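## Task

Rotate the white die until its upward face shows the same number as the black die's, and leave it entirely on the mat. Every other die must still show its current top number at the end, all dice must rest flat, and nothing may be held in place by the robot. Release the die and move the gripper away afterwards.

## Robot and tools

Robot: two six-joint arms, left_arm and right_arm, each ending in a two-finger parallel gripper with a wrist camera. Base poses in the scene frame: left_arm at (+0.064, +0.636, 0) m, quat_wxyz (+0.999, 0, 0, -0.043); right_arm at (-0.041, -0.441, 0) m, quat_wxyz (+0.997, 0, 0, -0.083).

Scene frame: origin on the table surface midway between the arms, +z up, +x pointing out across the table, left_arm on the +y side. The arm names do not refer to sides of any image.

execute_actions takes "actions", a list holding nothing, one action or one wait, plus an optional "pictures" boolean (images are included by default). Empty list {"actions": []}: no command, just returns the state. Action: {"rows": [...], "steps": n} with 1 to 15 rows and n from 1 to 15 (default 15); each control step lasts 1/30 s, each row is used for one step, and the final row repeats to fill the remaining steps. Wait: {"steps": n} alone, n up to 300, counted from the previous result. A refused call does nothing.

Row layout: one flat list of 18 numbers covering both arms, always all 18. Numbers 1-9 are left_arm, 10-18 are right_arm. Within each arm: six absolute joint target angles in radians in the order shoulder pan, shoulder lift, elbow, wrist 1, wrist 2, wrist 3 (same order and convention as Joint positions in results), then gripper position, force_limit, speed, each a scaled value in [-1, 1]. Joint ranges: elbow -3.142 to 3.142, all others -6.283 to 6.283. A call is refused when a target exceeds a range end by over 0.010 rad and is also farther out than that joint's last reported angle. True ends may differ by up to 0.010 rad; targets beyond the true end are clipped, and the result may then print "joint sent to its limit" (possibly about an earlier action still running). No such line does not prove more travel exists.

Gripper numbers: position is an absolute opening, +1 = fully open (50 mm between pads), about -0.65 = pads touching; -1 means close until blocked. force_limit per pad: -1 ≈ 20 N, 0 ≈ 102 N, +1 ≈ 185 N (actual grip may be about 17 % higher). speed of the gap change: -1 = 20 mm/s, 0 = 85, +1 = 150. Resending the same three numbers leaves a gripper unchanged; any other value, including 0, is a new command. Force and speed only apply once position changes by at least 0.01; to soften a grip, open first.

Motion: commands are smoothed, lagging about 0.15 s. Each step, each joint's target is kept within a set lead of its measured angle: 0.292 rad for shoulder pan and lift, 0.365 for elbow, 0.438 for the three wrists. If the targets would move the gripper more than 70 mm from where it is, all are scaled back. Far moves therefore take several calls. Between calls the arms keep heading for the last row sent until everything has nearly stopped or a step is HELD; after that only a new action makes them move further. Fingers in motion finish moving.

Results: the state line (left_arm: … | right_arm: …) gives each gripper's end_effector_position (m), end_effector_quat_wxyz and linear/angular velocities (m/s, rad/s) in the scene frame; the printed position can be off, especially when reaching far. Joint positions and Joint velocities list each arm's joints in column order (rad, rad/s). object_status: 0 moving, 1 blocked while opening, 2 blocked while closing (a grip), 3 reached the commanded opening or pads met (usually nothing held). Any new position resets it to 0 until the fingers settle. position_measured is in counts; opening ≈ (250 - position_measured) × 0.202 mm. If a grip loosens or the object slips out, the fingers close again, except after a grip at force_limit -1, where status stays 2 even when empty. Gripping an immovable object off centre weakens the grip over time. "joint command not followed" means a clearance check altered or blocked joint targets on some steps; the rest of the row still ran. HELD marks steps whose row was partly or wholly not sent.

Gripper geometry: fingers point along the gripper's +z and close along its x axis. end_effector_position is between the pads; fingertips extend 17.5 mm past it. A flat block juts about 9 cm toward the gripper's -y from the last joint's axis and rotates with it. Turning only wrist 3 moves the pad midpoint around a 25 mm-radius circle.

Cameras: cam_left_wrist and cam_right_wrist, each 616x616, returned in that order. zoom_image takes "camera" (one of those names) and "region" [x0, y0, x1, y1] in pixels of that camera's latest image, origin top-left, at most 504x504, and returns an enlarged view. read_manual only returns licence texts. finished_scene with "scene" (its number) ends the current scene irreversibly, grades it and gives the next task.

To grip: send position -1, keep it, and confirm object_status 2. Occasionally something may briefly pull on a held part or shove a loose object.

Avoid: dropping or knocking anything off the table (instant failure); letting the arms collide or press on each other; hard pushes, slams and slips. Load limits (N m): shoulder pan 293, shoulder lift 293, elbow 133, each wrist 49.8, held weight included. Reaching a load limit, or any external force of 150 N on an arm, its tool or its load, freezes that arm for 10 s and drops the rest of the call, with the arm yielding to the contact. Holding loads heats motors: a MOTOR HOT warning appears at 70 °C and at 85 °C the arm is braked until it cools (OVER-TEMPERATURE FAULT). Smooth, economical motion is preferred.

Each tool is called by a JSON object that holds its "name" and its "arguments".

## Session

{"name": "execute_actions", "arguments": {"actions": []}}

Scene clock: 0.00 s of 4500.00 s.
left_arm: end_effector_position=(+0.8771, +0.9060, +0.2093) position_measured=3 object_status=3 end_effector_quat_wxyz=(+0.052, -0.265, +0.963, -0.020) end_effector_velocity=(-0.000, +0.000, +0.001) end_effector_angular_velocity=(-0.000, -0.000, +0.003) | right_arm: end_effector_position=(+0.7289, +0.0816, +0.1890) position_measured=3 object_status=3 end_effector_quat_wxyz=(-0.374, -0.511, +0.734, +0.245) end_effector_velocity=(-0.000, +0.000, +0.000) end_effector_angular_velocity=(-0.000, +0.000, -0.000)
Joint positions: left_arm=[ 3.377 -1.249  1.782 -2.211 -1.599 -1.961] | right_arm=[ 3.648 -0.681  0.863 -0.85  -1.322 -2.567]
Joint velocities: left_arm=[ 0.    -0.001  0.001  0.     0.    -0.003] | right_arm=[ 0. -0. -0.  0.  0.  0.]
Motor temperatures (°C, as the motors report them): left_arm=[28 29 30 33 33 36] | right_arm=[29 28 28 37 39 31]

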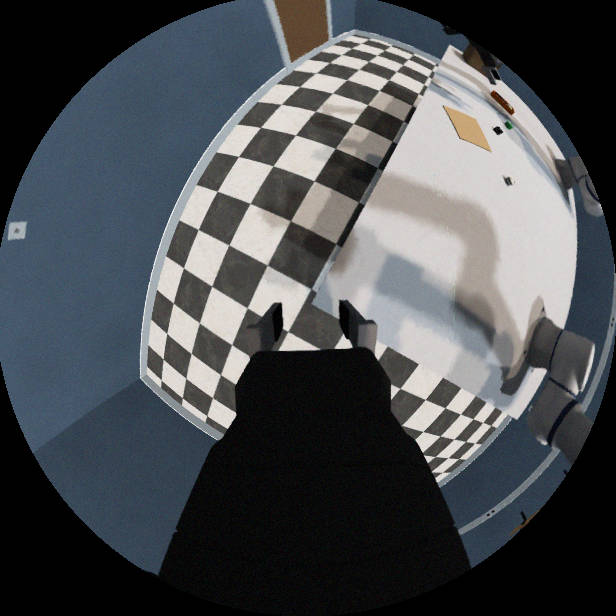

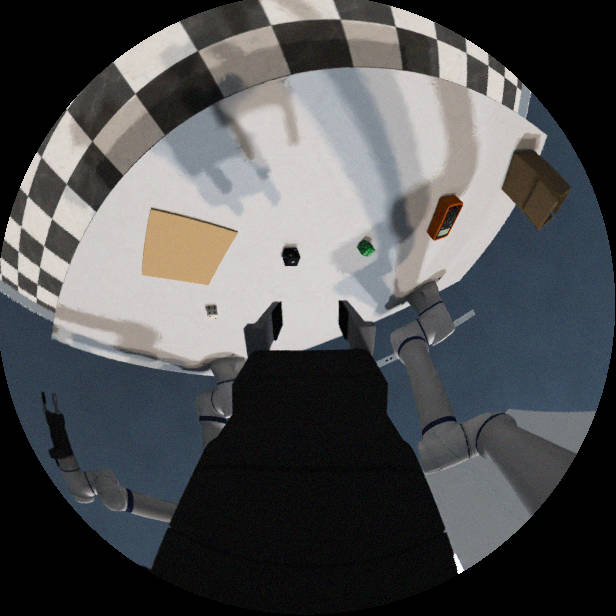

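{"name": "zoom_image", "arguments": {"camera": "cam_right_wrist", "region": [270, 236, 310, 276]}}

{"name": "zoom_image", "arguments": {"camera": "cam_right_wrist", "region": [192, 290, 232, 330]}}

{"name": "zoom_image", "arguments": {"camera": "cam_left_wrist", "region": [480, 115, 530, 195]}}

Region (270, 236, 310, 276) of cam_right_wrist's 616x616 image, scaled by 12.600, with more detail than that image has.

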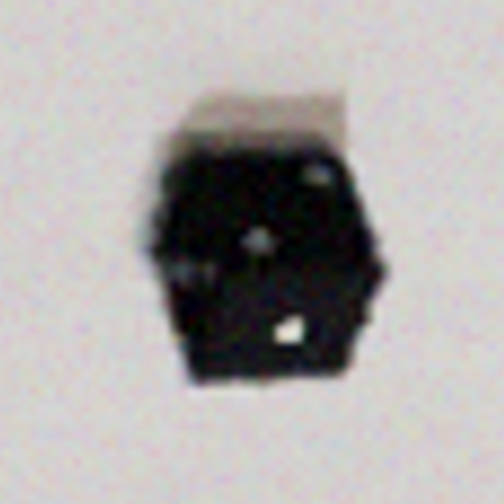

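Region (192, 290, 232, 330) of cam_right_wrist's 616x616 image, scaled by 12.600, with more detail than that image has.

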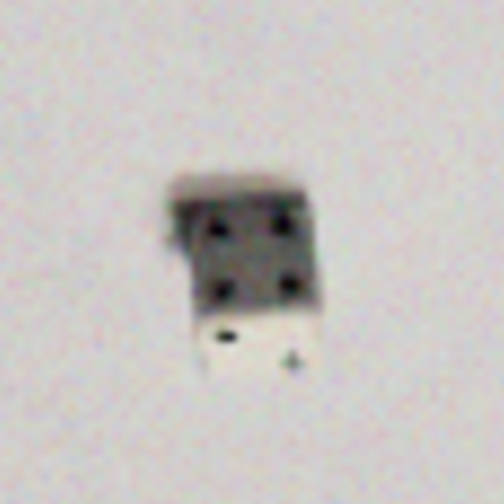

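Region (480, 115, 530, 195) of cam_left_wrist's 616x616 image, scaled by 6.300, with more detail than that image has; it fills the left 315 columns of this view, and the rest is white.

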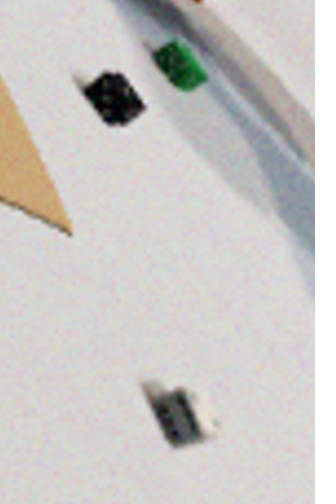

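{"name": "execute_actions", "arguments": {"actions": [{"rows":[[3.377,-1.249,1.782,-2.211,-1.599,-1.961,1,0,0,3.8,-1.1,1.4,-1.8,-1.45,-2.85,1,0,0]],"steps":15}], "pictures": false}}

{"name": "execute_actions", "arguments": {"actions": [{"rows":[[3.377,-1.249,1.782,-2.211,-1.599,-1.961,1,0,0,4.01,-1.25,2.0,-3.2,-1.571,-3.1416,1,0,0]],"steps":15}], "pictures": false}}

{"name": "execute_actions", "arguments": {"actions": [{"steps":25}], "pictures": false}}

Scene clock: 30.80 s of 4500.00 s.
left_arm: end_effector_position=(+0.8770, +0.9064, +0.2091) position_measured=3 object_status=3 end_effector_quat_wxyz=(+0.051, -0.265, +0.963, -0.020) end_effector_velocity=(-0.000, +0.001, +0.000) end_effector_angular_velocity=(+0.000, -0.000, +0.001) | right_arm: end_effector_position=(+0.6867, +0.1777, +0.2608) position_measured=3 object_status=3 end_effector_quat_wxyz=(+0.044, +0.763, -0.639, -0.086) end_effector_velocity=(+0.089, +0.088, +0.087) end_effector_angular_velocity=(+0.324, -0.675, +0.148)
Joint positions: left_arm=[ 3.377 -1.249  1.782 -2.211 -1.599 -1.961] | right_arm=[ 3.795 -1.083  1.378 -1.719 -1.446 -2.84 ]
Joint velocities: left_arm=[ 0.001 -0.    -0.     0.     0.     0.   ] | right_arm=[ 0.05  -0.164  0.221 -0.794 -0.043 -0.094]
Motor temperatures (°C, as the motors report them): left_arm=[28 29 30 33 33 36] | right_arm=[29 28 28 37 39 31]
Steps of this call (steps 1 to 90: nothing new was sent; then 27.30 s passed at rest; steps 91 to 105: all 15 steps of this action). Readings (joint positions | what the end effector reports):
91: left_arm=[3.377 -1.249 1.782 -2.211 -1.599 -1.961] | right_arm=[3.648 -0.682 0.864 -0.852 -1.323 -2.568] | left_arm position_measured=3 object_status=3 | right_arm position_measured=3 object_status=3
92: left_arm=[3.377 -1.249 1.782 -2.211 -1.599 -1.961] | right_arm=[3.655 -0.695 0.884 -0.875 -1.330 -2.583] | left_arm position_measured=3 object_status=3 | right_arm position_measured=3 object_status=3
94: left_arm=[3.377 -1.249 1.782 -2.211 -1.599 -1.961] | right_arm=[3.690 -0.763 0.967 -0.975 -1.358 -2.646] | left_arm position_measured=3 object_status=3 | right_arm position_measured=3 object_status=3
98: left_arm=[3.377 -1.249 1.782 -2.211 -1.599 -1.961] | right_arm=[3.751 -0.936 1.183 -1.241 -1.408 -2.758] | left_arm position_measured=3 object_status=3 | right_arm position_measured=3 object_status=3
105: the state above

Scene clock: 31.30 s of 4500.00 s.
left_arm: end_effector_position=(+0.8770, +0.9064, +0.2091) position_measured=3 object_status=3 end_effector_quat_wxyz=(+0.051, -0.265, +0.963, -0.020) end_effector_velocity=(-0.000, -0.000, -0.001) end_effector_angular_velocity=(-0.000, +0.001, +0.000) | right_arm: end_effector_position=(+0.5228, +0.2314, +0.1649) position_measured=3 object_status=3 end_effector_quat_wxyz=(-0.077, +0.884, -0.460, +0.023) end_effector_velocity=(-0.266, +0.087, -0.130) end_effector_angular_velocity=(+0.647, -1.234, +0.728)
Joint positions: left_arm=[ 3.377 -1.249  1.782 -2.211 -1.599 -1.961] | right_arm=[ 3.972 -1.221  1.857 -2.366 -1.549 -3.088]
Joint velocities: left_arm=[ 0.     0.001  0.001 -0.     0.    -0.   ] | right_arm=[ 0.321 -0.241  1.191 -2.31  -0.183 -0.442]
Motor temperatures (°C, as the motors report them): left_arm=[28 29 30 33 33 36] | right_arm=[29 28 28 37 39 31]
Steps of this call (steps 1 to 15: all 15 steps of this action). Readings (joint positions | what the end effector reports):
1: left_arm=[3.377 -1.249 1.782 -2.211 -1.599 -1.961] | right_arm=[3.797 -1.088 1.385 -1.742 -1.447 -2.844] | left_arm position_measured=3 object_status=3 | right_arm position_measured=3 object_status=3
2: left_arm=[3.377 -1.249 1.782 -2.211 -1.599 -1.961] | right_arm=[3.809 -1.099 1.408 -1.773 -1.456 -2.863] | left_arm position_measured=3 object_status=3 | right_arm position_measured=3 object_status=3
4: left_arm=[3.377 -1.249 1.782 -2.211 -1.599 -1.961] | right_arm=[3.844 -1.124 1.468 -1.841 -1.475 -2.910] | left_arm position_measured=3 object_status=3 | right_arm position_measured=3 object_status=3
8: left_arm=[3.377 -1.249 1.782 -2.211 -1.599 -1.961] | right_arm=[3.899 -1.165 1.595 -1.995 -1.506 -2.986] | left_arm position_measured=3 object_status=3 | right_arm position_measured=3 object_status=3
15: the state above

Scene clock: 32.13 s of 4500.00 s.
left_arm: end_effector_position=(+0.8770, +0.9064, +0.2091) position_measured=3 object_status=3 end_effector_quat_wxyz=(+0.051, -0.265, +0.963, -0.020) end_effector_velocity=(-0.000, +0.001, +0.001) end_effector_angular_velocity=(+0.002, -0.001, -0.000) | right_arm: end_effector_position=(+0.5540, +0.2941, +0.3102) position_measured=3 object_status=3 end_effector_quat_wxyz=(-0.386, +0.821, -0.381, +0.179) end_effector_velocity=(+0.000, +0.000, +0.001) end_effector_angular_velocity=(+0.005, -0.006, +0.000)
Joint positions: left_arm=[ 3.377 -1.249  1.782 -2.211 -1.599 -1.961] | right_arm=[ 4.01  -1.25   2.    -3.199 -1.571 -3.142]
Joint velocities: left_arm=[ 0.    -0.001 -0.    -0.     0.002  0.001] | right_arm=[ 0.     0.001  0.001 -0.01  -0.    -0.   ]
Motor temperatures (°C, as the motors report them): left_arm=[28 29 30 33 33 36] | right_arm=[29 28 28 37 39 31]
Steps of this call (steps 1 to 25: the robot went on to your last target). Readings (joint positions | what the end effector reports):
1: left_arm=[3.377 -1.249 1.782 -2.211 -1.599 -1.961] | right_arm=[3.982 -1.228 1.894 -2.447 -1.554 -3.102] | left_arm position_measured=3 object_status=3 | right_arm position_measured=3 object_status=3
2: left_arm=[3.377 -1.249 1.782 -2.211 -1.599 -1.961] | right_arm=[3.990 -1.234 1.924 -2.532 -1.559 -3.113] | left_arm position_measured=3 object_status=3 | right_arm position_measured=3 object_status=3
4: left_arm=[3.377 -1.249 1.782 -2.211 -1.599 -1.961] | right_arm=[3.999 -1.241 1.957 -2.699 -1.564 -3.126] | left_arm position_measured=3 object_status=3 | right_arm position_measured=3 object_status=3
8: left_arm=[3.377 -1.249 1.782 -2.211 -1.599 -1.961] | right_arm=[4.004 -1.246 1.979 -2.932 -1.568 -3.134] | left_arm position_measured=3 object_status=3 | right_arm position_measured=3 object_status=3
25: the state above

{"name": "execute_actions", "arguments": {"actions": [{"rows":[[3.377,-1.249,1.782,-2.211,-1.599,-1.961,1,0,0,4.01,-1.054,2.205,-3.507,-1.571,-3.1416,1,0,0]],"steps":15}], "pictures": false}}

{"name": "execute_actions", "arguments": {"actions": [{"steps":15}]}}

{"name": "zoom_image", "arguments": {"camera": "cam_right_wrist", "region": [250, 250, 370, 350]}}

Scene clock: 35.53 s of 4500.00 s.
left_arm: end_effector_position=(+0.8770, +0.9064, +0.2091) position_measured=3 object_status=3 end_effector_quat_wxyz=(+0.051, -0.265, +0.963, -0.020) end_effector_velocity=(+0.001, +0.000, +0.001) end_effector_angular_velocity=(-0.000, -0.002, +0.001) | right_arm: end_effector_position=(+0.4988, +0.2476, +0.1190) position_measured=3 object_status=3 end_effector_quat_wxyz=(-0.351, +0.837, -0.388, +0.163) end_effector_velocity=(-0.082, -0.070, -0.190) end_effector_angular_velocity=(-0.057, +0.066, -0.000)
Joint positions: left_arm=[ 3.377 -1.249  1.782 -2.211 -1.599 -1.961] | right_arm=[ 4.01  -1.074  2.184 -3.475 -1.571 -3.142]
Joint velocities: left_arm=[ 0.001 -0.    -0.002 -0.    -0.001 -0.   ] | right_arm=[ 0.     0.203  0.204 -0.32  -0.    -0.   ]
Motor temperatures (°C, as the motors report them): left_arm=[28 29 30 33 33 36] | right_arm=[29 28 28 37 39 31]
Steps of this call (steps 1 to 30: the robot went on to your last target; steps 31 to 87: nothing new was sent; steps 88 to 102: all 15 steps of this action). Readings (joint positions | what the end effector reports):
88: left_arm=[3.377 -1.249 1.782 -2.211 -1.599 -1.961] | right_arm=[4.010 -1.249 2.001 -3.201 -1.571 -3.142] | left_arm position_measured=3 object_status=3 | right_arm position_measured=3 object_status=3
89: left_arm=[3.377 -1.249 1.782 -2.211 -1.599 -1.961] | right_arm=[4.010 -1.238 2.012 -3.223 -1.571 -3.142] | left_arm position_measured=3 object_status=3 | right_arm position_measured=3 object_status=3
91: left_arm=[3.377 -1.249 1.782 -2.211 -1.599 -1.961] | right_arm=[4.010 -1.211 2.041 -3.261 -1.571 -3.142] | left_arm position_measured=3 object_status=3 | right_arm position_measured=3 object_status=3
95: left_arm=[3.377 -1.249 1.782 -2.211 -1.599 -1.961] | right_arm=[4.010 -1.160 2.094 -3.341 -1.571 -3.142] | left_arm position_measured=3 object_status=3 | right_arm position_measured=3 object_status=3
102: the state above

Scene clock: 36.03 s of 4500.00 s.
left_arm: end_effector_position=(+0.8770, +0.9064, +0.2091) position_measured=3 object_status=3 end_effector_quat_wxyz=(+0.051, -0.265, +0.963, -0.020) end_effector_velocity=(+0.000, -0.000, +0.000) end_effector_angular_velocity=(+0.000, -0.001, -0.001) | right_arm: end_effector_position=(+0.4901, +0.2402, +0.1001) position_measured=3 object_status=3 end_effector_quat_wxyz=(-0.347, +0.838, -0.389, +0.161) end_effector_velocity=(-0.001, -0.001, -0.003) end_effector_angular_velocity=(-0.002, +0.002, -0.000)
Joint positions: left_arm=[ 3.377 -1.249  1.782 -2.211 -1.599 -1.961] | right_arm=[ 4.01  -1.054  2.205 -3.507 -1.571 -3.142]
Joint velocities: left_arm=[-0.    -0.001 -0.     0.    -0.     0.001] | right_arm=[-0.     0.004  0.001 -0.002 -0.001  0.   ]
Motor temperatures (°C, as the motors report them): left_arm=[28 29 30 33 33 36] | right_arm=[29 28 28 37 39 31]
Steps of this call (steps 1 to 15: the robot went on to your last target). Readings (joint positions | what the end effector reports):
1: left_arm=[3.377 -1.249 1.782 -2.211 -1.599 -1.961] | right_arm=[4.010 -1.069 2.190 -3.484 -1.571 -3.142] | left_arm position_measured=3 object_status=3 | right_arm position_measured=3 object_status=3
2: left_arm=[3.377 -1.249 1.782 -2.211 -1.599 -1.961] | right_arm=[4.010 -1.065 2.194 -3.490 -1.571 -3.142] | left_arm position_measured=3 object_status=3 | right_arm position_measured=3 object_status=3
4: left_arm=[3.377 -1.249 1.782 -2.211 -1.599 -1.961] | right_arm=[4.010 -1.060 2.199 -3.498 -1.571 -3.142] | left_arm position_measured=3 object_status=3 | right_arm position_measured=3 object_status=3
8: left_arm=[3.377 -1.249 1.782 -2.211 -1.599 -1.961] | right_arm=[4.010 -1.056 2.203 -3.505 -1.571 -3.142] | left_arm position_measured=3 object_status=3 | right_arm position_measured=3 object_status=3
15: the state above

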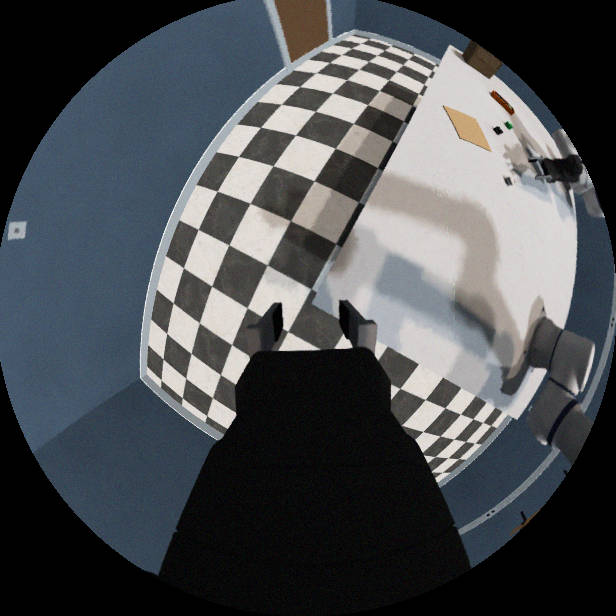

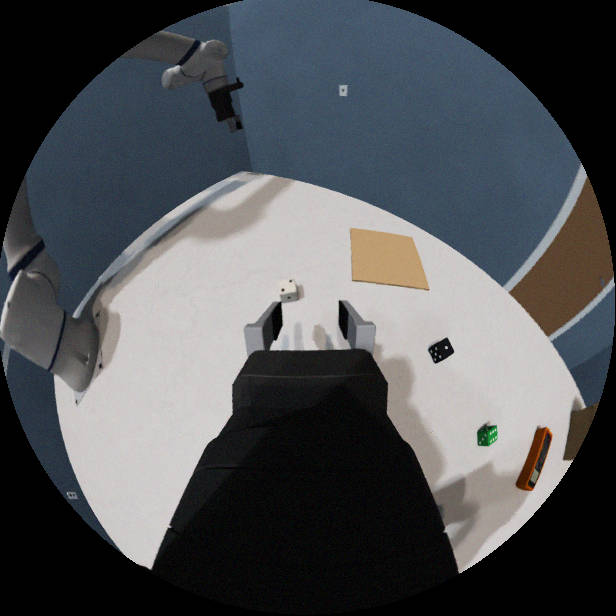

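Region (250, 250, 370, 350) of cam_right_wrist's 616x616 image, scaled by 4.200, with more detail than that image has.

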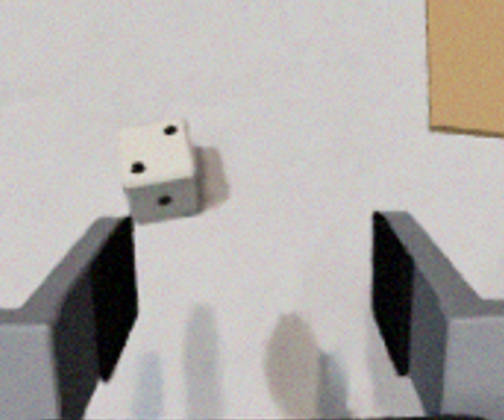

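{"name": "execute_actions", "arguments": {"actions": [{"rows":[[3.377,-1.249,1.782,-2.211,-1.599,-1.961,1,0,0,4.0076,-0.8937,2.0412,-3.4986,-1.4705,-3.2424,1,0,0]],"steps":15}], "pictures": false}}

{"name": "execute_actions", "arguments": {"actions": [{"steps":8}]}}

{"name": "zoom_image", "arguments": {"camera": "cam_right_wrist", "region": [250, 260, 370, 360]}}

Scene clock: 46.43 s of 4500.00 s.
left_arm: end_effector_position=(+0.8770, +0.9064, +0.2091) position_measured=3 object_status=3 end_effector_quat_wxyz=(+0.051, -0.265, +0.963, -0.020) end_effector_velocity=(-0.000, +0.001, -0.001) end_effector_angular_velocity=(+0.001, +0.001, +0.000) | right_arm: end_effector_position=(+0.5327, +0.3145, +0.0460) position_measured=3 object_status=3 end_effector_quat_wxyz=(-0.357, +0.863, -0.330, +0.137) end_effector_velocity=(+0.006, +0.011, -0.011) end_effector_angular_velocity=(-0.001, +0.001, +0.022)
Joint positions: left_arm=[ 3.377 -1.249  1.782 -2.211 -1.599 -1.961] | right_arm=[ 4.008 -0.896  2.044 -3.499 -1.472 -3.241]
Joint velocities: left_arm=[ 0.001  0.001  0.    -0.     0.001  0.   ] | right_arm=[-0.     0.027 -0.026  0.001  0.015 -0.016]
Motor temperatures (°C, as the motors report them): left_arm=[28 29 30 33 33 36] | right_arm=[29 28 28 37 39 31]
Steps of this call (steps 1 to 15: the robot went on to your last target; steps 16 to 90: nothing new was sent; then 6.90 s passed at rest; steps 91 to 105: all 15 steps of this action). Readings (joint positions | what the end effector reports):
91: left_arm=[3.377 -1.249 1.782 -2.211 -1.599 -1.961] | right_arm=[4.010 -1.053 2.204 -3.507 -1.570 -3.142] | left_arm position_measured=3 object_status=3 | right_arm position_measured=3 object_status=3
92: left_arm=[3.377 -1.249 1.782 -2.211 -1.599 -1.961] | right_arm=[4.010 -1.038 2.189 -3.507 -1.561 -3.152] | left_arm position_measured=3 object_status=3 | right_arm position_measured=3 object_status=3
94: left_arm=[3.377 -1.249 1.782 -2.211 -1.599 -1.961] | right_arm=[4.009 -0.988 2.138 -3.504 -1.530 -3.183] | left_arm position_measured=3 object_status=3 | right_arm position_measured=3 object_status=3
98: left_arm=[3.377 -1.249 1.782 -2.211 -1.599 -1.961] | right_arm=[4.008 -0.920 2.068 -3.500 -1.487 -3.226] | left_arm position_measured=3 object_status=3 | right_arm position_measured=3 object_status=3
105: the state above

Scene clock: 46.70 s of 4500.00 s.
left_arm: end_effector_position=(+0.8770, +0.9064, +0.2091) position_measured=3 object_status=3 end_effector_quat_wxyz=(+0.051, -0.265, +0.963, -0.020) end_effector_velocity=(+0.000, +0.000, +0.001) end_effector_angular_velocity=(+0.001, -0.001, -0.001) | right_arm: end_effector_position=(+0.5334, +0.3156, +0.0451) position_measured=3 object_status=3 end_effector_quat_wxyz=(-0.358, +0.863, -0.329, +0.136) end_effector_velocity=(+0.000, +0.001, -0.001) end_effector_angular_velocity=(-0.001, +0.001, +0.001)
Joint positions: left_arm=[ 3.377 -1.249  1.782 -2.211 -1.599 -1.961] | right_arm=[ 4.008 -0.894  2.041 -3.499 -1.471 -3.242]
Joint velocities: left_arm=[ 0.    -0.    -0.    -0.     0.001  0.001] | right_arm=[ 0.     0.002 -0.002  0.     0.001 -0.001]
Motor temperatures (°C, as the motors report them): left_arm=[28 29 30 33 33 36] | right_arm=[29 28 28 37 39 31]
Steps of this call (steps 1 to 8: the robot went on to your last target). Readings (joint positions | what the end effector reports):
1: left_arm=[3.377 -1.249 1.782 -2.211 -1.599 -1.961] | right_arm=[4.008 -0.896 2.043 -3.499 -1.472 -3.241] | left_arm position_measured=3 object_status=3 | right_arm position_measured=3 object_status=3
2: left_arm=[3.377 -1.249 1.782 -2.211 -1.599 -1.961] | right_arm=[4.008 -0.895 2.043 -3.499 -1.471 -3.242] | left_arm position_measured=3 object_status=3 | right_arm position_measured=3 object_status=3
4: left_arm=[3.377 -1.249 1.782 -2.211 -1.599 -1.961] | right_arm=[4.008 -0.894 2.042 -3.499 -1.471 -3.242] | left_arm position_measured=3 object_status=3 | right_arm position_measured=3 object_status=3
8: the state above

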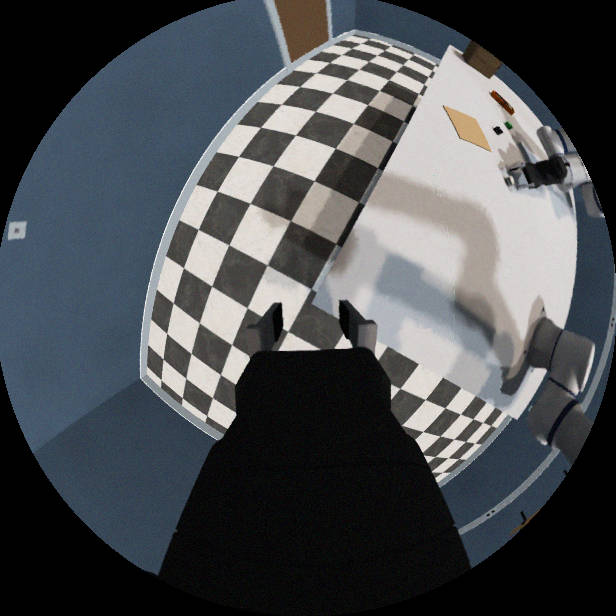

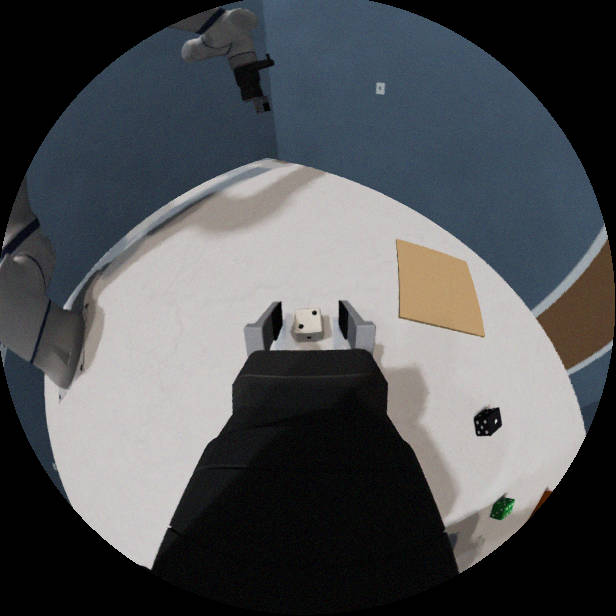

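Region (250, 260, 370, 360) of cam_right_wrist's 616x616 image, scaled by 4.200, with more detail than that image has.

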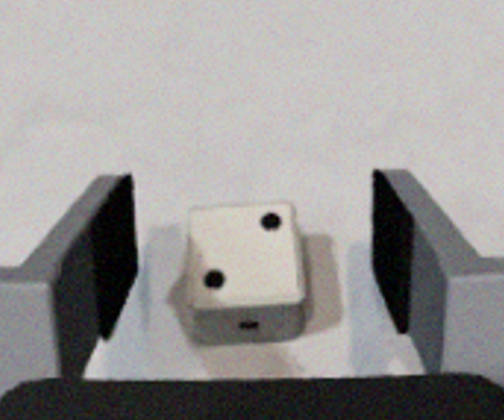

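{"name": "execute_actions", "arguments": {"actions": [{"rows":[[3.377,-1.249,1.782,-2.211,-1.599,-1.961,1,0,0,3.986,-0.8625,2.041,-3.5209,-1.4061,-3.3086,1,0,0]],"steps":15}]}}

{"name": "zoom_image", "arguments": {"camera": "cam_right_wrist", "region": [250, 260, 370, 360]}}

Scene clock: 57.23 s of 4500.00 s.
left_arm: end_effector_position=(+0.8770, +0.9064, +0.2091) position_measured=3 object_status=3 end_effector_quat_wxyz=(+0.051, -0.265, +0.963, -0.020) end_effector_velocity=(+0.000, -0.000, +0.001) end_effector_angular_velocity=(+0.000, -0.002, -0.002) | right_arm: end_effector_position=(+0.5333, +0.3161, +0.0252) position_measured=3 object_status=3 end_effector_quat_wxyz=(-0.362, +0.874, -0.299, +0.124) end_effector_velocity=(-0.001, -0.001, -0.003) end_effector_angular_velocity=(-0.001, +0.001, +0.007)
Joint positions: left_arm=[ 3.377 -1.249  1.782 -2.211 -1.599 -1.961] | right_arm=[ 3.986 -0.863  2.041 -3.521 -1.407 -3.308]
Joint velocities: left_arm=[-0.    -0.001 -0.001  0.    -0.     0.002] | right_arm=[-0.002  0.003  0.001 -0.003  0.006 -0.007]
Motor temperatures (°C, as the motors report them): left_arm=[28 29 30 33 33 36] | right_arm=[29 28 28 37 39 31]
Steps of this call (steps 1 to 15: the robot went on to your last target; steps 16 to 90: nothing new was sent; then 7.03 s passed at rest; steps 91 to 105: all 15 steps of this action). Readings (joint positions | what the end effector reports):
91: left_arm=[3.377 -1.249 1.782 -2.211 -1.599 -1.961] | right_arm=[4.007 -0.893 2.041 -3.499 -1.470 -3.243] | left_arm position_measured=3 object_status=3 | right_arm position_measured=3 object_status=3
92: left_arm=[3.377 -1.249 1.782 -2.211 -1.599 -1.961] | right_arm=[4.003 -0.887 2.041 -3.504 -1.455 -3.258] | left_arm position_measured=3 object_status=3 | right_arm position_measured=3 object_status=3
94: left_arm=[3.377 -1.249 1.782 -2.211 -1.599 -1.961] | right_arm=[3.994 -0.874 2.041 -3.512 -1.431 -3.283] | left_arm position_measured=3 object_status=3 | right_arm position_measured=3 object_status=3
98: left_arm=[3.377 -1.249 1.782 -2.211 -1.599 -1.961] | right_arm=[3.988 -0.866 2.041 -3.519 -1.413 -3.302] | left_arm position_measured=3 object_status=3 | right_arm position_measured=3 object_status=3
105: the state above

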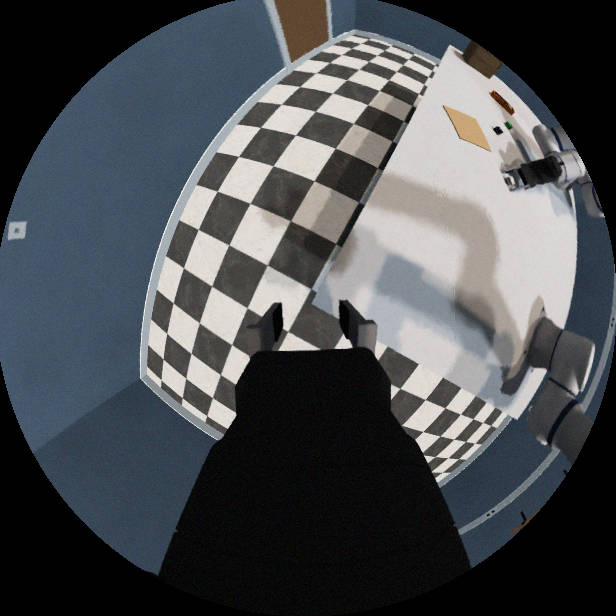

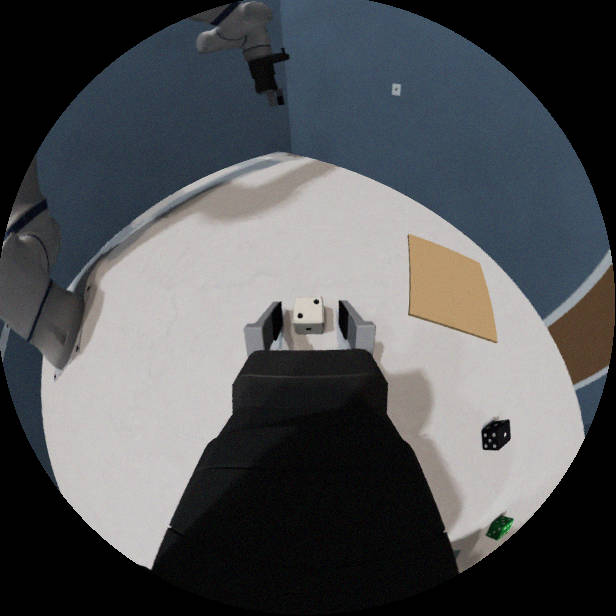

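Region (250, 260, 370, 360) of cam_right_wrist's 616x616 image, scaled by 4.200, with more detail than that image has.

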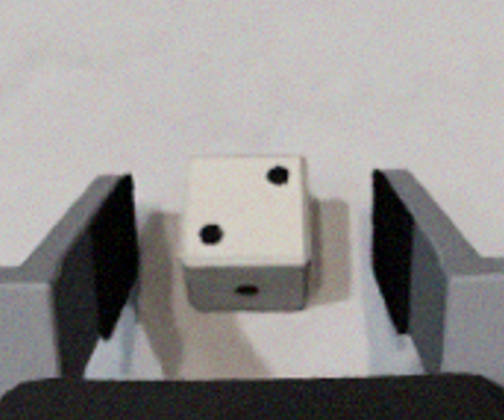

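{"name": "execute_actions", "arguments": {"actions": [{"rows":[[3.377,-1.249,1.782,-2.211,-1.599,-1.961,1,0,0,3.9872,-0.8585,2.0405,-3.5244,-1.4061,-3.3086,-1,-0.4,-0.3]],"steps":15}], "pictures": false}}

{"name": "execute_actions", "arguments": {"actions": [{"steps":8}]}}

{"name": "zoom_image", "arguments": {"camera": "cam_right_wrist", "region": [250, 260, 370, 360]}}

Scene clock: 61.27 s of 4500.00 s.
left_arm: end_effector_position=(+0.8770, +0.9064, +0.2091) position_measured=3 object_status=3 end_effector_quat_wxyz=(+0.051, -0.265, +0.963, -0.020) end_effector_velocity=(-0.000, +0.000, +0.002) end_effector_angular_velocity=(+0.000, -0.002, -0.001) | right_arm: end_effector_position=(+0.5324, +0.3167, +0.0227) position_measured=133 object_status=0 end_effector_quat_wxyz=(-0.362, +0.874, -0.298, +0.124) end_effector_velocity=(-0.000, +0.000, -0.001) end_effector_angular_velocity=(+0.000, +0.000, +0.000)
Joint positions: left_arm=[ 3.377 -1.249  1.782 -2.211 -1.599 -1.961] | right_arm=[ 3.987 -0.859  2.04  -3.524 -1.406 -3.309]
Joint velocities: left_arm=[ 0.    -0.002  0.     0.    -0.     0.001] | right_arm=[ 0.     0.001 -0.    -0.001  0.     0.   ]
Motor temperatures (°C, as the motors report them): left_arm=[28 29 30 33 33 36] | right_arm=[29 28 28 37 39 31]
Steps of this call (steps 1 to 15: the robot went on to your last target; steps 16 to 90: nothing new was sent; then 0.53 s passed at rest; steps 91 to 105: all 15 steps of this action). Readings (joint positions | what the end effector reports):
91: left_arm=[3.377 -1.249 1.782 -2.211 -1.599 -1.961] | right_arm=[3.986 -0.862 2.041 -3.521 -1.406 -3.309] | left_arm position_measured=3 object_status=3 | right_arm position_measured=7 object_status=0
92: left_arm=[3.377 -1.249 1.782 -2.211 -1.599 -1.961] | right_arm=[3.986 -0.862 2.041 -3.522 -1.406 -3.309] | left_arm position_measured=3 object_status=3 | right_arm position_measured=17 object_status=0
94: left_arm=[3.377 -1.249 1.782 -2.211 -1.599 -1.961] | right_arm=[3.986 -0.860 2.041 -3.523 -1.406 -3.309] | left_arm position_measured=3 object_status=3 | right_arm position_measured=39 object_status=0
98: left_arm=[3.377 -1.249 1.782 -2.211 -1.599 -1.961] | right_arm=[3.987 -0.859 2.041 -3.524 -1.406 -3.309] | left_arm position_measured=3 object_status=3 | right_arm position_measured=82 object_status=0
105: the state above

Scene clock: 61.53 s of 4500.00 s.
left_arm: end_effector_position=(+0.8770, +0.9064, +0.2091) position_measured=3 object_status=3 end_effector_quat_wxyz=(+0.051, -0.265, +0.963, -0.020) end_effector_velocity=(-0.000, -0.000, +0.000) end_effector_angular_velocity=(-0.001, -0.000, +0.000) | right_arm: end_effector_position=(+0.5324, +0.3167, +0.0227) position_measured=133 object_status=2 end_effector_quat_wxyz=(-0.362, +0.874, -0.298, +0.124) end_effector_velocity=(-0.000, -0.000, -0.000) end_effector_angular_velocity=(-0.001, -0.000, -0.000)
Joint positions: left_arm=[ 3.377 -1.249  1.782 -2.211 -1.599 -1.961] | right_arm=[ 3.987 -0.859  2.04  -3.524 -1.406 -3.309]
Joint velocities: left_arm=[-0.    -0.001  0.     0.    -0.001 -0.001] | right_arm=[-0. -0.  0.  0. -0. -0.]
Motor temperatures (°C, as the motors report them): left_arm=[28 29 30 33 33 36] | right_arm=[29 28 28 37 39 31]
Steps of this call (steps 1 to 8: the robot went on to your last target). Readings (joint positions | what the end effector reports):
1: left_arm=[3.377 -1.249 1.782 -2.211 -1.599 -1.961] | right_arm=[3.987 -0.859 2.040 -3.524 -1.406 -3.309] | left_arm position_measured=3 object_status=3 | right_arm position_measured=133 object_status=0
2: left_arm=[3.377 -1.249 1.782 -2.211 -1.599 -1.961] | right_arm=[3.987 -0.859 2.040 -3.524 -1.406 -3.309] | left_arm position_measured=3 object_status=3 | right_arm position_measured=133 object_status=0
4: left_arm=[3.377 -1.249 1.782 -2.211 -1.599 -1.961] | right_arm=[3.987 -0.859 2.040 -3.524 -1.406 -3.309] | left_arm position_measured=3 object_status=3 | right_arm position_measured=133 object_status=2
8: the state above

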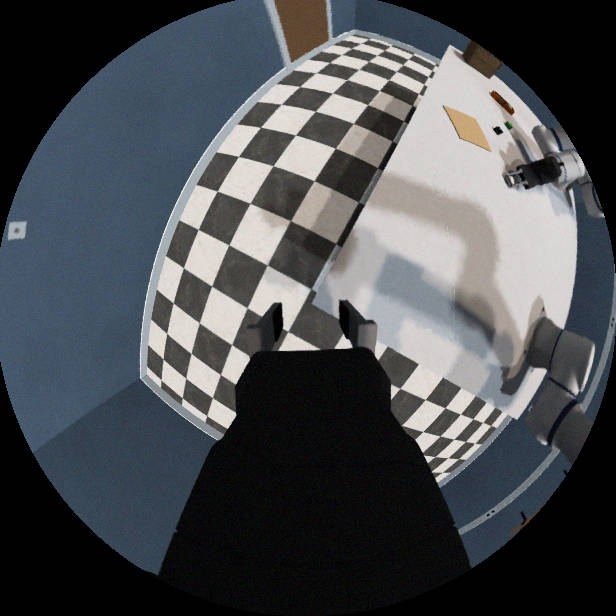

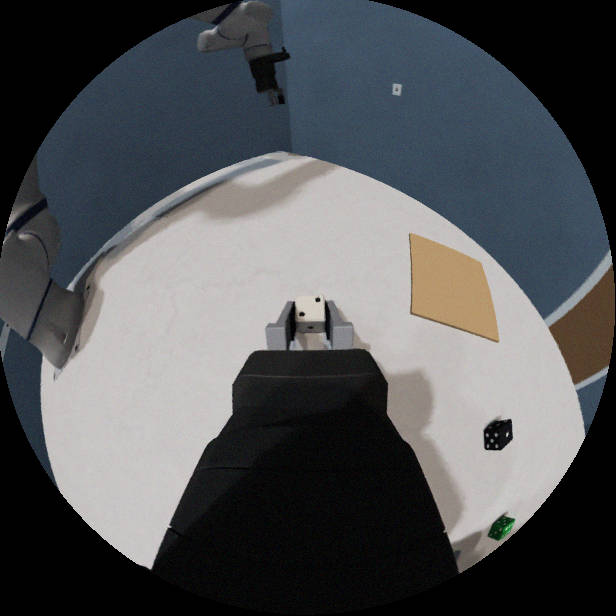

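Region (250, 260, 370, 360) of cam_right_wrist's 616x616 image, scaled by 4.200, with more detail than that image has.

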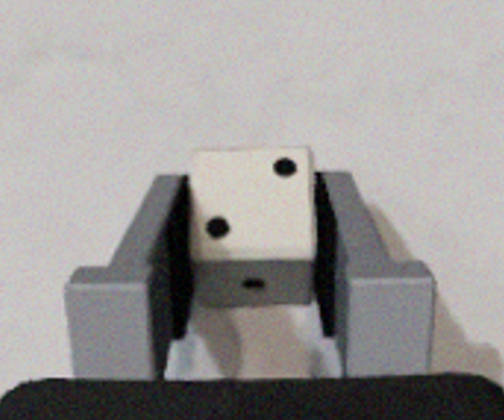

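{"name": "execute_actions", "arguments": {"actions": [{"rows":[[3.377,-1.249,1.782,-2.211,-1.599,-1.961,1,0,0,3.95,-1.13,2.0,-3.25,-1.4,-3.1,-1,-0.4,-0.3]],"steps":13}], "pictures": false}}

{"name": "execute_actions", "arguments": {"actions": [{"rows":[[3.377,-1.249,1.782,-2.211,-1.599,-1.961,1,0,0,3.75,-1.08,1.72,-2.55,-0.95,-2.2,-1,-0.4,-0.3]],"steps":15}], "pictures": false}}

{"name": "execute_actions", "arguments": {"actions": [{"rows":[[3.377,-1.249,1.782,-2.211,-1.599,-1.961,1,0,0,3.6743,-0.8734,1.5768,-2.2742,-0.7854,-1.5708,-1,-0.4,-0.3]],"steps":15}], "pictures": false}}

{"name": "execute_actions", "arguments": {"actions": [{"steps":15}]}}

Scene clock: 71.87 s of 4500.00 s.
left_arm: end_effector_position=(+0.8770, +0.9064, +0.2091) position_measured=3 object_status=3 end_effector_quat_wxyz=(+0.051, -0.265, +0.963, -0.020) end_effector_velocity=(-0.000, -0.001, +0.001) end_effector_angular_velocity=(-0.001, -0.001, -0.002) | right_arm: end_effector_position=(+0.5724, +0.3064, +0.1911) position_measured=133 object_status=2 end_effector_quat_wxyz=(-0.385, +0.833, -0.384, +0.101) end_effector_velocity=(+0.039, -0.036, +0.269) end_effector_angular_velocity=(+0.169, +0.109, -0.231)
Joint positions: left_arm=[ 3.377 -1.249  1.782 -2.211 -1.599 -1.961] | right_arm=[ 3.955 -1.094  2.005 -3.287 -1.401 -3.128]
Joint velocities: left_arm=[-0.001 -0.001  0.001  0.    -0.001  0.001] | right_arm=[-0.05  -0.364 -0.058  0.361  0.008  0.274]
Motor temperatures (°C, as the motors report them): left_arm=[28 29 30 33 33 36] | right_arm=[29 28 28 37 39 31]
Steps of this call (steps 1 to 15: the robot went on to your last target; steps 16 to 90: nothing new was sent; then 6.90 s passed at rest; steps 91 to 103: all 13 steps of this action). Readings (joint positions | what the end effector reports):
91: left_arm=[3.377 -1.249 1.782 -2.211 -1.599 -1.961] | right_arm=[3.987 -0.859 2.040 -3.524 -1.406 -3.308] | left_arm position_measured=3 object_status=3 | right_arm position_measured=133 object_status=2
92: left_arm=[3.377 -1.249 1.782 -2.211 -1.599 -1.961] | right_arm=[3.985 -0.873 2.039 -3.507 -1.406 -3.297] | left_arm position_measured=3 object_status=3 | right_arm position_measured=133 object_status=2
94: left_arm=[3.377 -1.249 1.782 -2.211 -1.599 -1.961] | right_arm=[3.979 -0.918 2.031 -3.465 -1.405 -3.263] | left_arm position_measured=3 object_status=3 | right_arm position_measured=133 object_status=2
98: left_arm=[3.377 -1.249 1.782 -2.211 -1.599 -1.961] | right_arm=[3.968 -0.999 2.020 -3.382 -1.403 -3.201] | left_arm position_measured=3 object_status=3 | right_arm position_measured=133 object_status=2
103: the state above

Scene clock: 72.37 s of 4500.00 s.
left_arm: end_effector_position=(+0.8770, +0.9064, +0.2091) position_measured=3 object_status=3 end_effector_quat_wxyz=(+0.051, -0.265, +0.963, -0.020) end_effector_velocity=(+0.000, -0.001, +0.001) end_effector_angular_velocity=(-0.001, -0.001, +0.000) | right_arm: end_effector_position=(+0.6816, +0.2718, +0.2037) position_measured=133 object_status=2 end_effector_quat_wxyz=(+0.210, -0.557, +0.757, +0.269) end_effector_velocity=(+0.002, -0.038, -0.013) end_effector_angular_velocity=(+0.020, +0.781, -0.579)
Joint positions: left_arm=[ 3.377 -1.249  1.782 -2.211 -1.599 -1.961] | right_arm=[ 3.757 -1.081  1.73  -2.587 -0.965 -2.275]
Joint velocities: left_arm=[-0.    -0.001 -0.     0.    -0.001 -0.001] | right_arm=[-0.066  0.008 -0.094  0.361  0.15   0.738]
Motor temperatures (°C, as the motors report them): left_arm=[28 29 30 33 33 36] | right_arm=[29 28 28 37 39 31]
Steps of this call (steps 1 to 15: all 15 steps of this action). Readings (joint positions | what the end effector reports):
1: left_arm=[3.377 -1.249 1.782 -2.211 -1.599 -1.961] | right_arm=[3.953 -1.104 2.003 -3.275 -1.399 -3.119] | left_arm position_measured=3 object_status=3 | right_arm position_measured=133 object_status=2
2: left_arm=[3.377 -1.249 1.782 -2.211 -1.599 -1.961] | right_arm=[3.943 -1.106 1.988 -3.249 -1.375 -3.094] | left_arm position_measured=3 object_status=3 | right_arm position_measured=133 object_status=2
4: left_arm=[3.377 -1.249 1.782 -2.211 -1.599 -1.961] | right_arm=[3.903 -1.100 1.933 -3.163 -1.291 -3.007] | left_arm position_measured=3 object_status=3 | right_arm position_measured=133 object_status=2
8: left_arm=[3.377 -1.249 1.782 -2.211 -1.599 -1.961] | right_arm=[3.818 -1.089 1.814 -2.898 -1.101 -2.742] | left_arm position_measured=3 object_status=3 | right_arm position_measured=133 object_status=2
15: the state above

Scene clock: 72.87 s of 4500.00 s.
left_arm: end_effector_position=(+0.8770, +0.9064, +0.2091) position_measured=3 object_status=3 end_effector_quat_wxyz=(+0.051, -0.265, +0.963, -0.020) end_effector_velocity=(-0.000, +0.000, +0.001) end_effector_angular_velocity=(-0.000, -0.001, -0.000) | right_arm: end_effector_position=(+0.7129, +0.2425, +0.0735) position_measured=133 object_status=2 end_effector_quat_wxyz=(-0.060, -0.183, +0.906, +0.376) end_effector_velocity=(+0.004, -0.009, -0.031) end_effector_angular_velocity=(-0.053, +0.278, -0.203)
Joint positions: left_arm=[ 3.377 -1.249  1.782 -2.211 -1.599 -1.961] | right_arm=[ 3.677 -0.879  1.581 -2.283 -0.79  -1.597]
Joint velocities: left_arm=[ 0.    -0.001 -0.     0.    -0.     0.001] | right_arm=[-0.022  0.056 -0.041  0.084  0.049  0.255]
Motor temperatures (°C, as the motors report them): left_arm=[28 29 30 33 33 36] | right_arm=[29 28 28 37 39 31]
Steps of this call (steps 1 to 15: all 15 steps of this action). Readings (joint positions | what the end effector reports):
1: left_arm=[3.377 -1.249 1.782 -2.211 -1.599 -1.961] | right_arm=[3.755 -1.080 1.726 -2.575 -0.960 -2.253] | left_arm position_measured=3 object_status=3 | right_arm position_measured=133 object_status=2
2: left_arm=[3.377 -1.249 1.782 -2.211 -1.599 -1.961] | right_arm=[3.749 -1.066 1.714 -2.551 -0.946 -2.217] | left_arm position_measured=3 object_status=3 | right_arm position_measured=133 object_status=2
4: left_arm=[3.377 -1.249 1.782 -2.211 -1.599 -1.961] | right_arm=[3.731 -1.019 1.683 -2.486 -0.909 -2.120] | left_arm position_measured=3 object_status=3 | right_arm position_measured=133 object_status=2
8: left_arm=[3.377 -1.249 1.782 -2.211 -1.599 -1.961] | right_arm=[3.698 -0.933 1.621 -2.362 -0.836 -1.837] | left_arm position_measured=3 object_status=3 | right_arm position_measured=133 object_status=2
15: the state above

Scene clock: 73.37 s of 4500.00 s.
left_arm: end_effector_position=(+0.8770, +0.9064, +0.2091) position_measured=3 object_status=3 end_effector_quat_wxyz=(+0.051, -0.265, +0.963, -0.020) end_effector_velocity=(+0.000, -0.000, +0.001) end_effector_angular_velocity=(-0.000, -0.001, +0.001) | right_arm: end_effector_position=(+0.7133, +0.2415, +0.0700) position_measured=133 object_status=2 end_effector_quat_wxyz=(-0.070, -0.168, +0.908, +0.376) end_effector_velocity=(-0.000, -0.000, -0.000) end_effector_angular_velocity=(-0.000, +0.003, -0.001)
Joint positions: left_arm=[ 3.377 -1.249  1.782 -2.211 -1.599 -1.961] | right_arm=[ 3.674 -0.873  1.577 -2.274 -0.785 -1.571]
Joint velocities: left_arm=[-0.    -0.001 -0.     0.    -0.    -0.001] | right_arm=[-0.     0.     0.     0.001  0.001  0.001]
Motor temperatures (°C, as the motors report them): left_arm=[28 29 30 33 33 36] | right_arm=[29 28 28 37 39 31]
Steps of this call (steps 1 to 15: the robot went on to your last target). Readings (joint positions | what the end effector reports):
1: left_arm=[3.377 -1.249 1.782 -2.211 -1.599 -1.961] | right_arm=[3.676 -0.878 1.580 -2.280 -0.789 -1.589] | left_arm position_measured=3 object_status=3 | right_arm position_measured=133 object_status=2
2: left_arm=[3.377 -1.249 1.782 -2.211 -1.599 -1.961] | right_arm=[3.676 -0.877 1.579 -2.279 -0.788 -1.584] | left_arm position_measured=3 object_status=3 | right_arm position_measured=133 object_status=2
4: left_arm=[3.377 -1.249 1.782 -2.211 -1.599 -1.961] | right_arm=[3.675 -0.875 1.578 -2.276 -0.787 -1.578] | left_arm position_measured=3 object_status=3 | right_arm position_measured=133 object_status=2
8: left_arm=[3.377 -1.249 1.782 -2.211 -1.599 -1.961] | right_arm=[3.674 -0.874 1.577 -2.275 -0.786 -1.573] | left_arm position_measured=3 object_status=3 | right_arm position_measured=133 object_status=2
15: the state above

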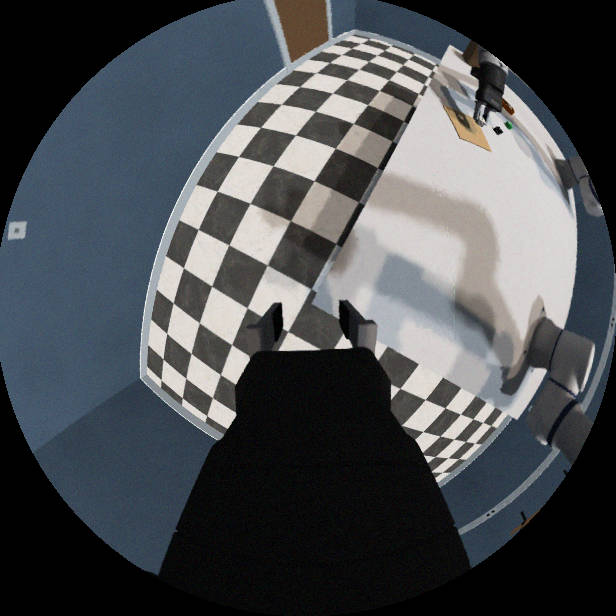

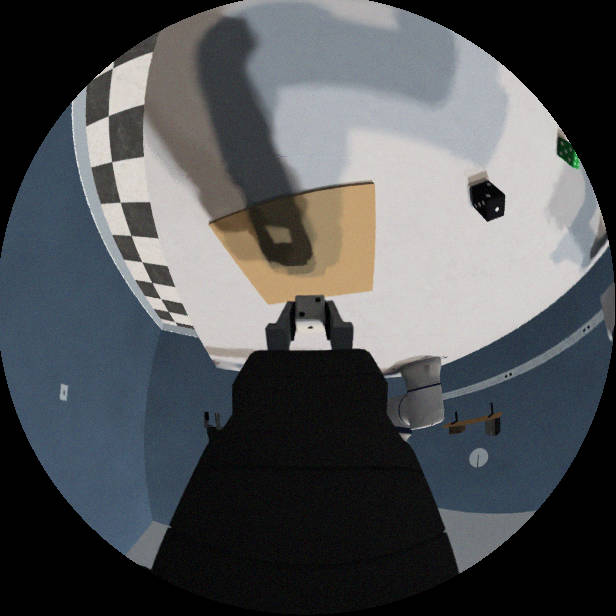

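{"name": "execute_actions", "arguments": {"actions": [{"rows":[[3.377,-1.249,1.782,-2.211,-1.599,-1.961,1,0,0,3.6743,-0.8288,1.5862,-2.3282,-0.7854,-1.5708,-1,-0.4,-0.3]],"steps":15}]}}

{"name": "zoom_image", "arguments": {"camera": "cam_right_wrist", "region": [250, 260, 370, 360]}}

Scene clock: 76.73 s of 4500.00 s.
left_arm: end_effector_position=(+0.8770, +0.9064, +0.2091) position_measured=3 object_status=3 end_effector_quat_wxyz=(+0.051, -0.265, +0.963, -0.020) end_effector_velocity=(+0.000, +0.001, +0.001) end_effector_angular_velocity=(+0.001, -0.002, +0.001) | right_arm: end_effector_position=(+0.7135, +0.2415, +0.0294) position_measured=133 object_status=2 end_effector_quat_wxyz=(-0.070, -0.168, +0.908, +0.376) end_effector_velocity=(-0.000, -0.000, -0.004) end_effector_angular_velocity=(+0.001, +0.000, -0.000)
Joint positions: left_arm=[ 3.377 -1.249  1.782 -2.211 -1.599 -1.961] | right_arm=[ 3.674 -0.829  1.586 -2.328 -0.785 -1.571]
Joint velocities: left_arm=[ 0.001 -0.001 -0.001 -0.     0.001 -0.   ] | right_arm=[-0.     0.004  0.002 -0.006  0.001  0.   ]
Motor temperatures (°C, as the motors report them): left_arm=[28 29 30 33 33 36] | right_arm=[29 28 28 37 39 31]
Steps of this call (steps 1 to 15: the robot went on to your last target; steps 16 to 86: nothing new was sent; steps 87 to 101: all 15 steps of this action). Readings (joint positions | what the end effector reports):
87: left_arm=[3.377 -1.249 1.782 -2.211 -1.599 -1.961] | right_arm=[3.674 -0.873 1.577 -2.275 -0.785 -1.571] | left_arm position_measured=3 object_status=3 | right_arm position_measured=133 object_status=2
88: left_arm=[3.377 -1.249 1.782 -2.211 -1.599 -1.961] | right_arm=[3.674 -0.864 1.578 -2.287 -0.785 -1.571] | left_arm position_measured=3 object_status=3 | right_arm position_measured=133 object_status=2
90: left_arm=[3.377 -1.249 1.782 -2.211 -1.599 -1.961] | right_arm=[3.674 -0.845 1.584 -2.307 -0.786 -1.571] | left_arm position_measured=3 object_status=3 | right_arm position_measured=133 object_status=2
94: left_arm=[3.377 -1.249 1.782 -2.211 -1.599 -1.961] | right_arm=[3.674 -0.833 1.585 -2.323 -0.786 -1.571] | left_arm position_measured=3 object_status=3 | right_arm position_measured=133 object_status=2
101: the state above

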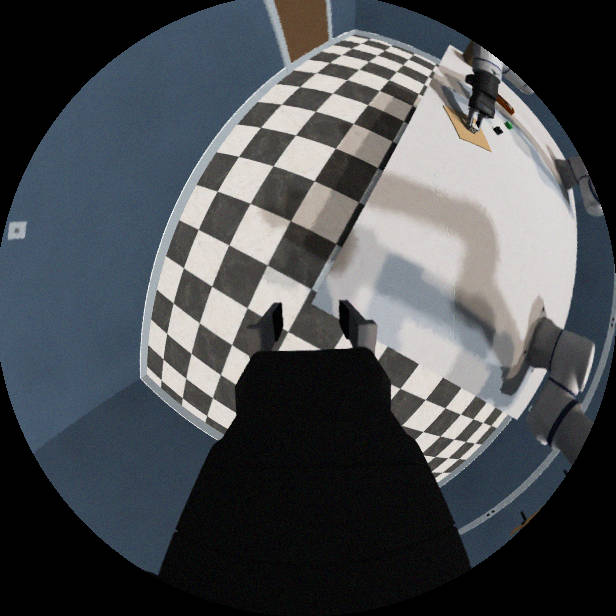

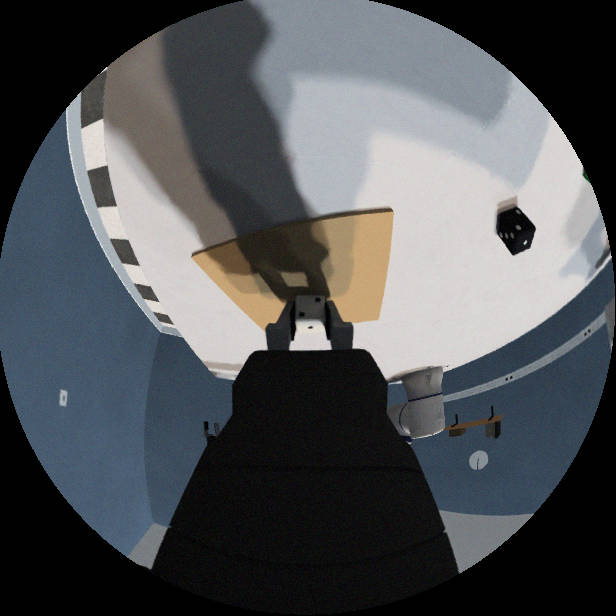

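Region (250, 260, 370, 360) of cam_right_wrist's 616x616 image, scaled by 4.200, with more detail than that image has.

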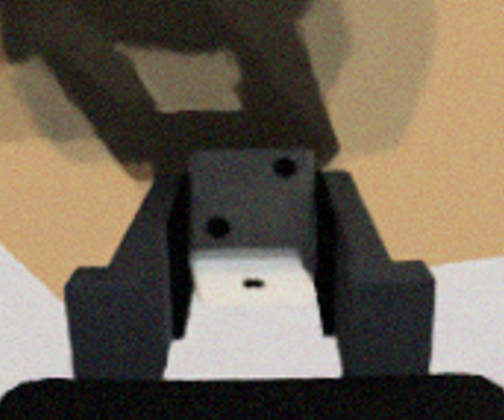

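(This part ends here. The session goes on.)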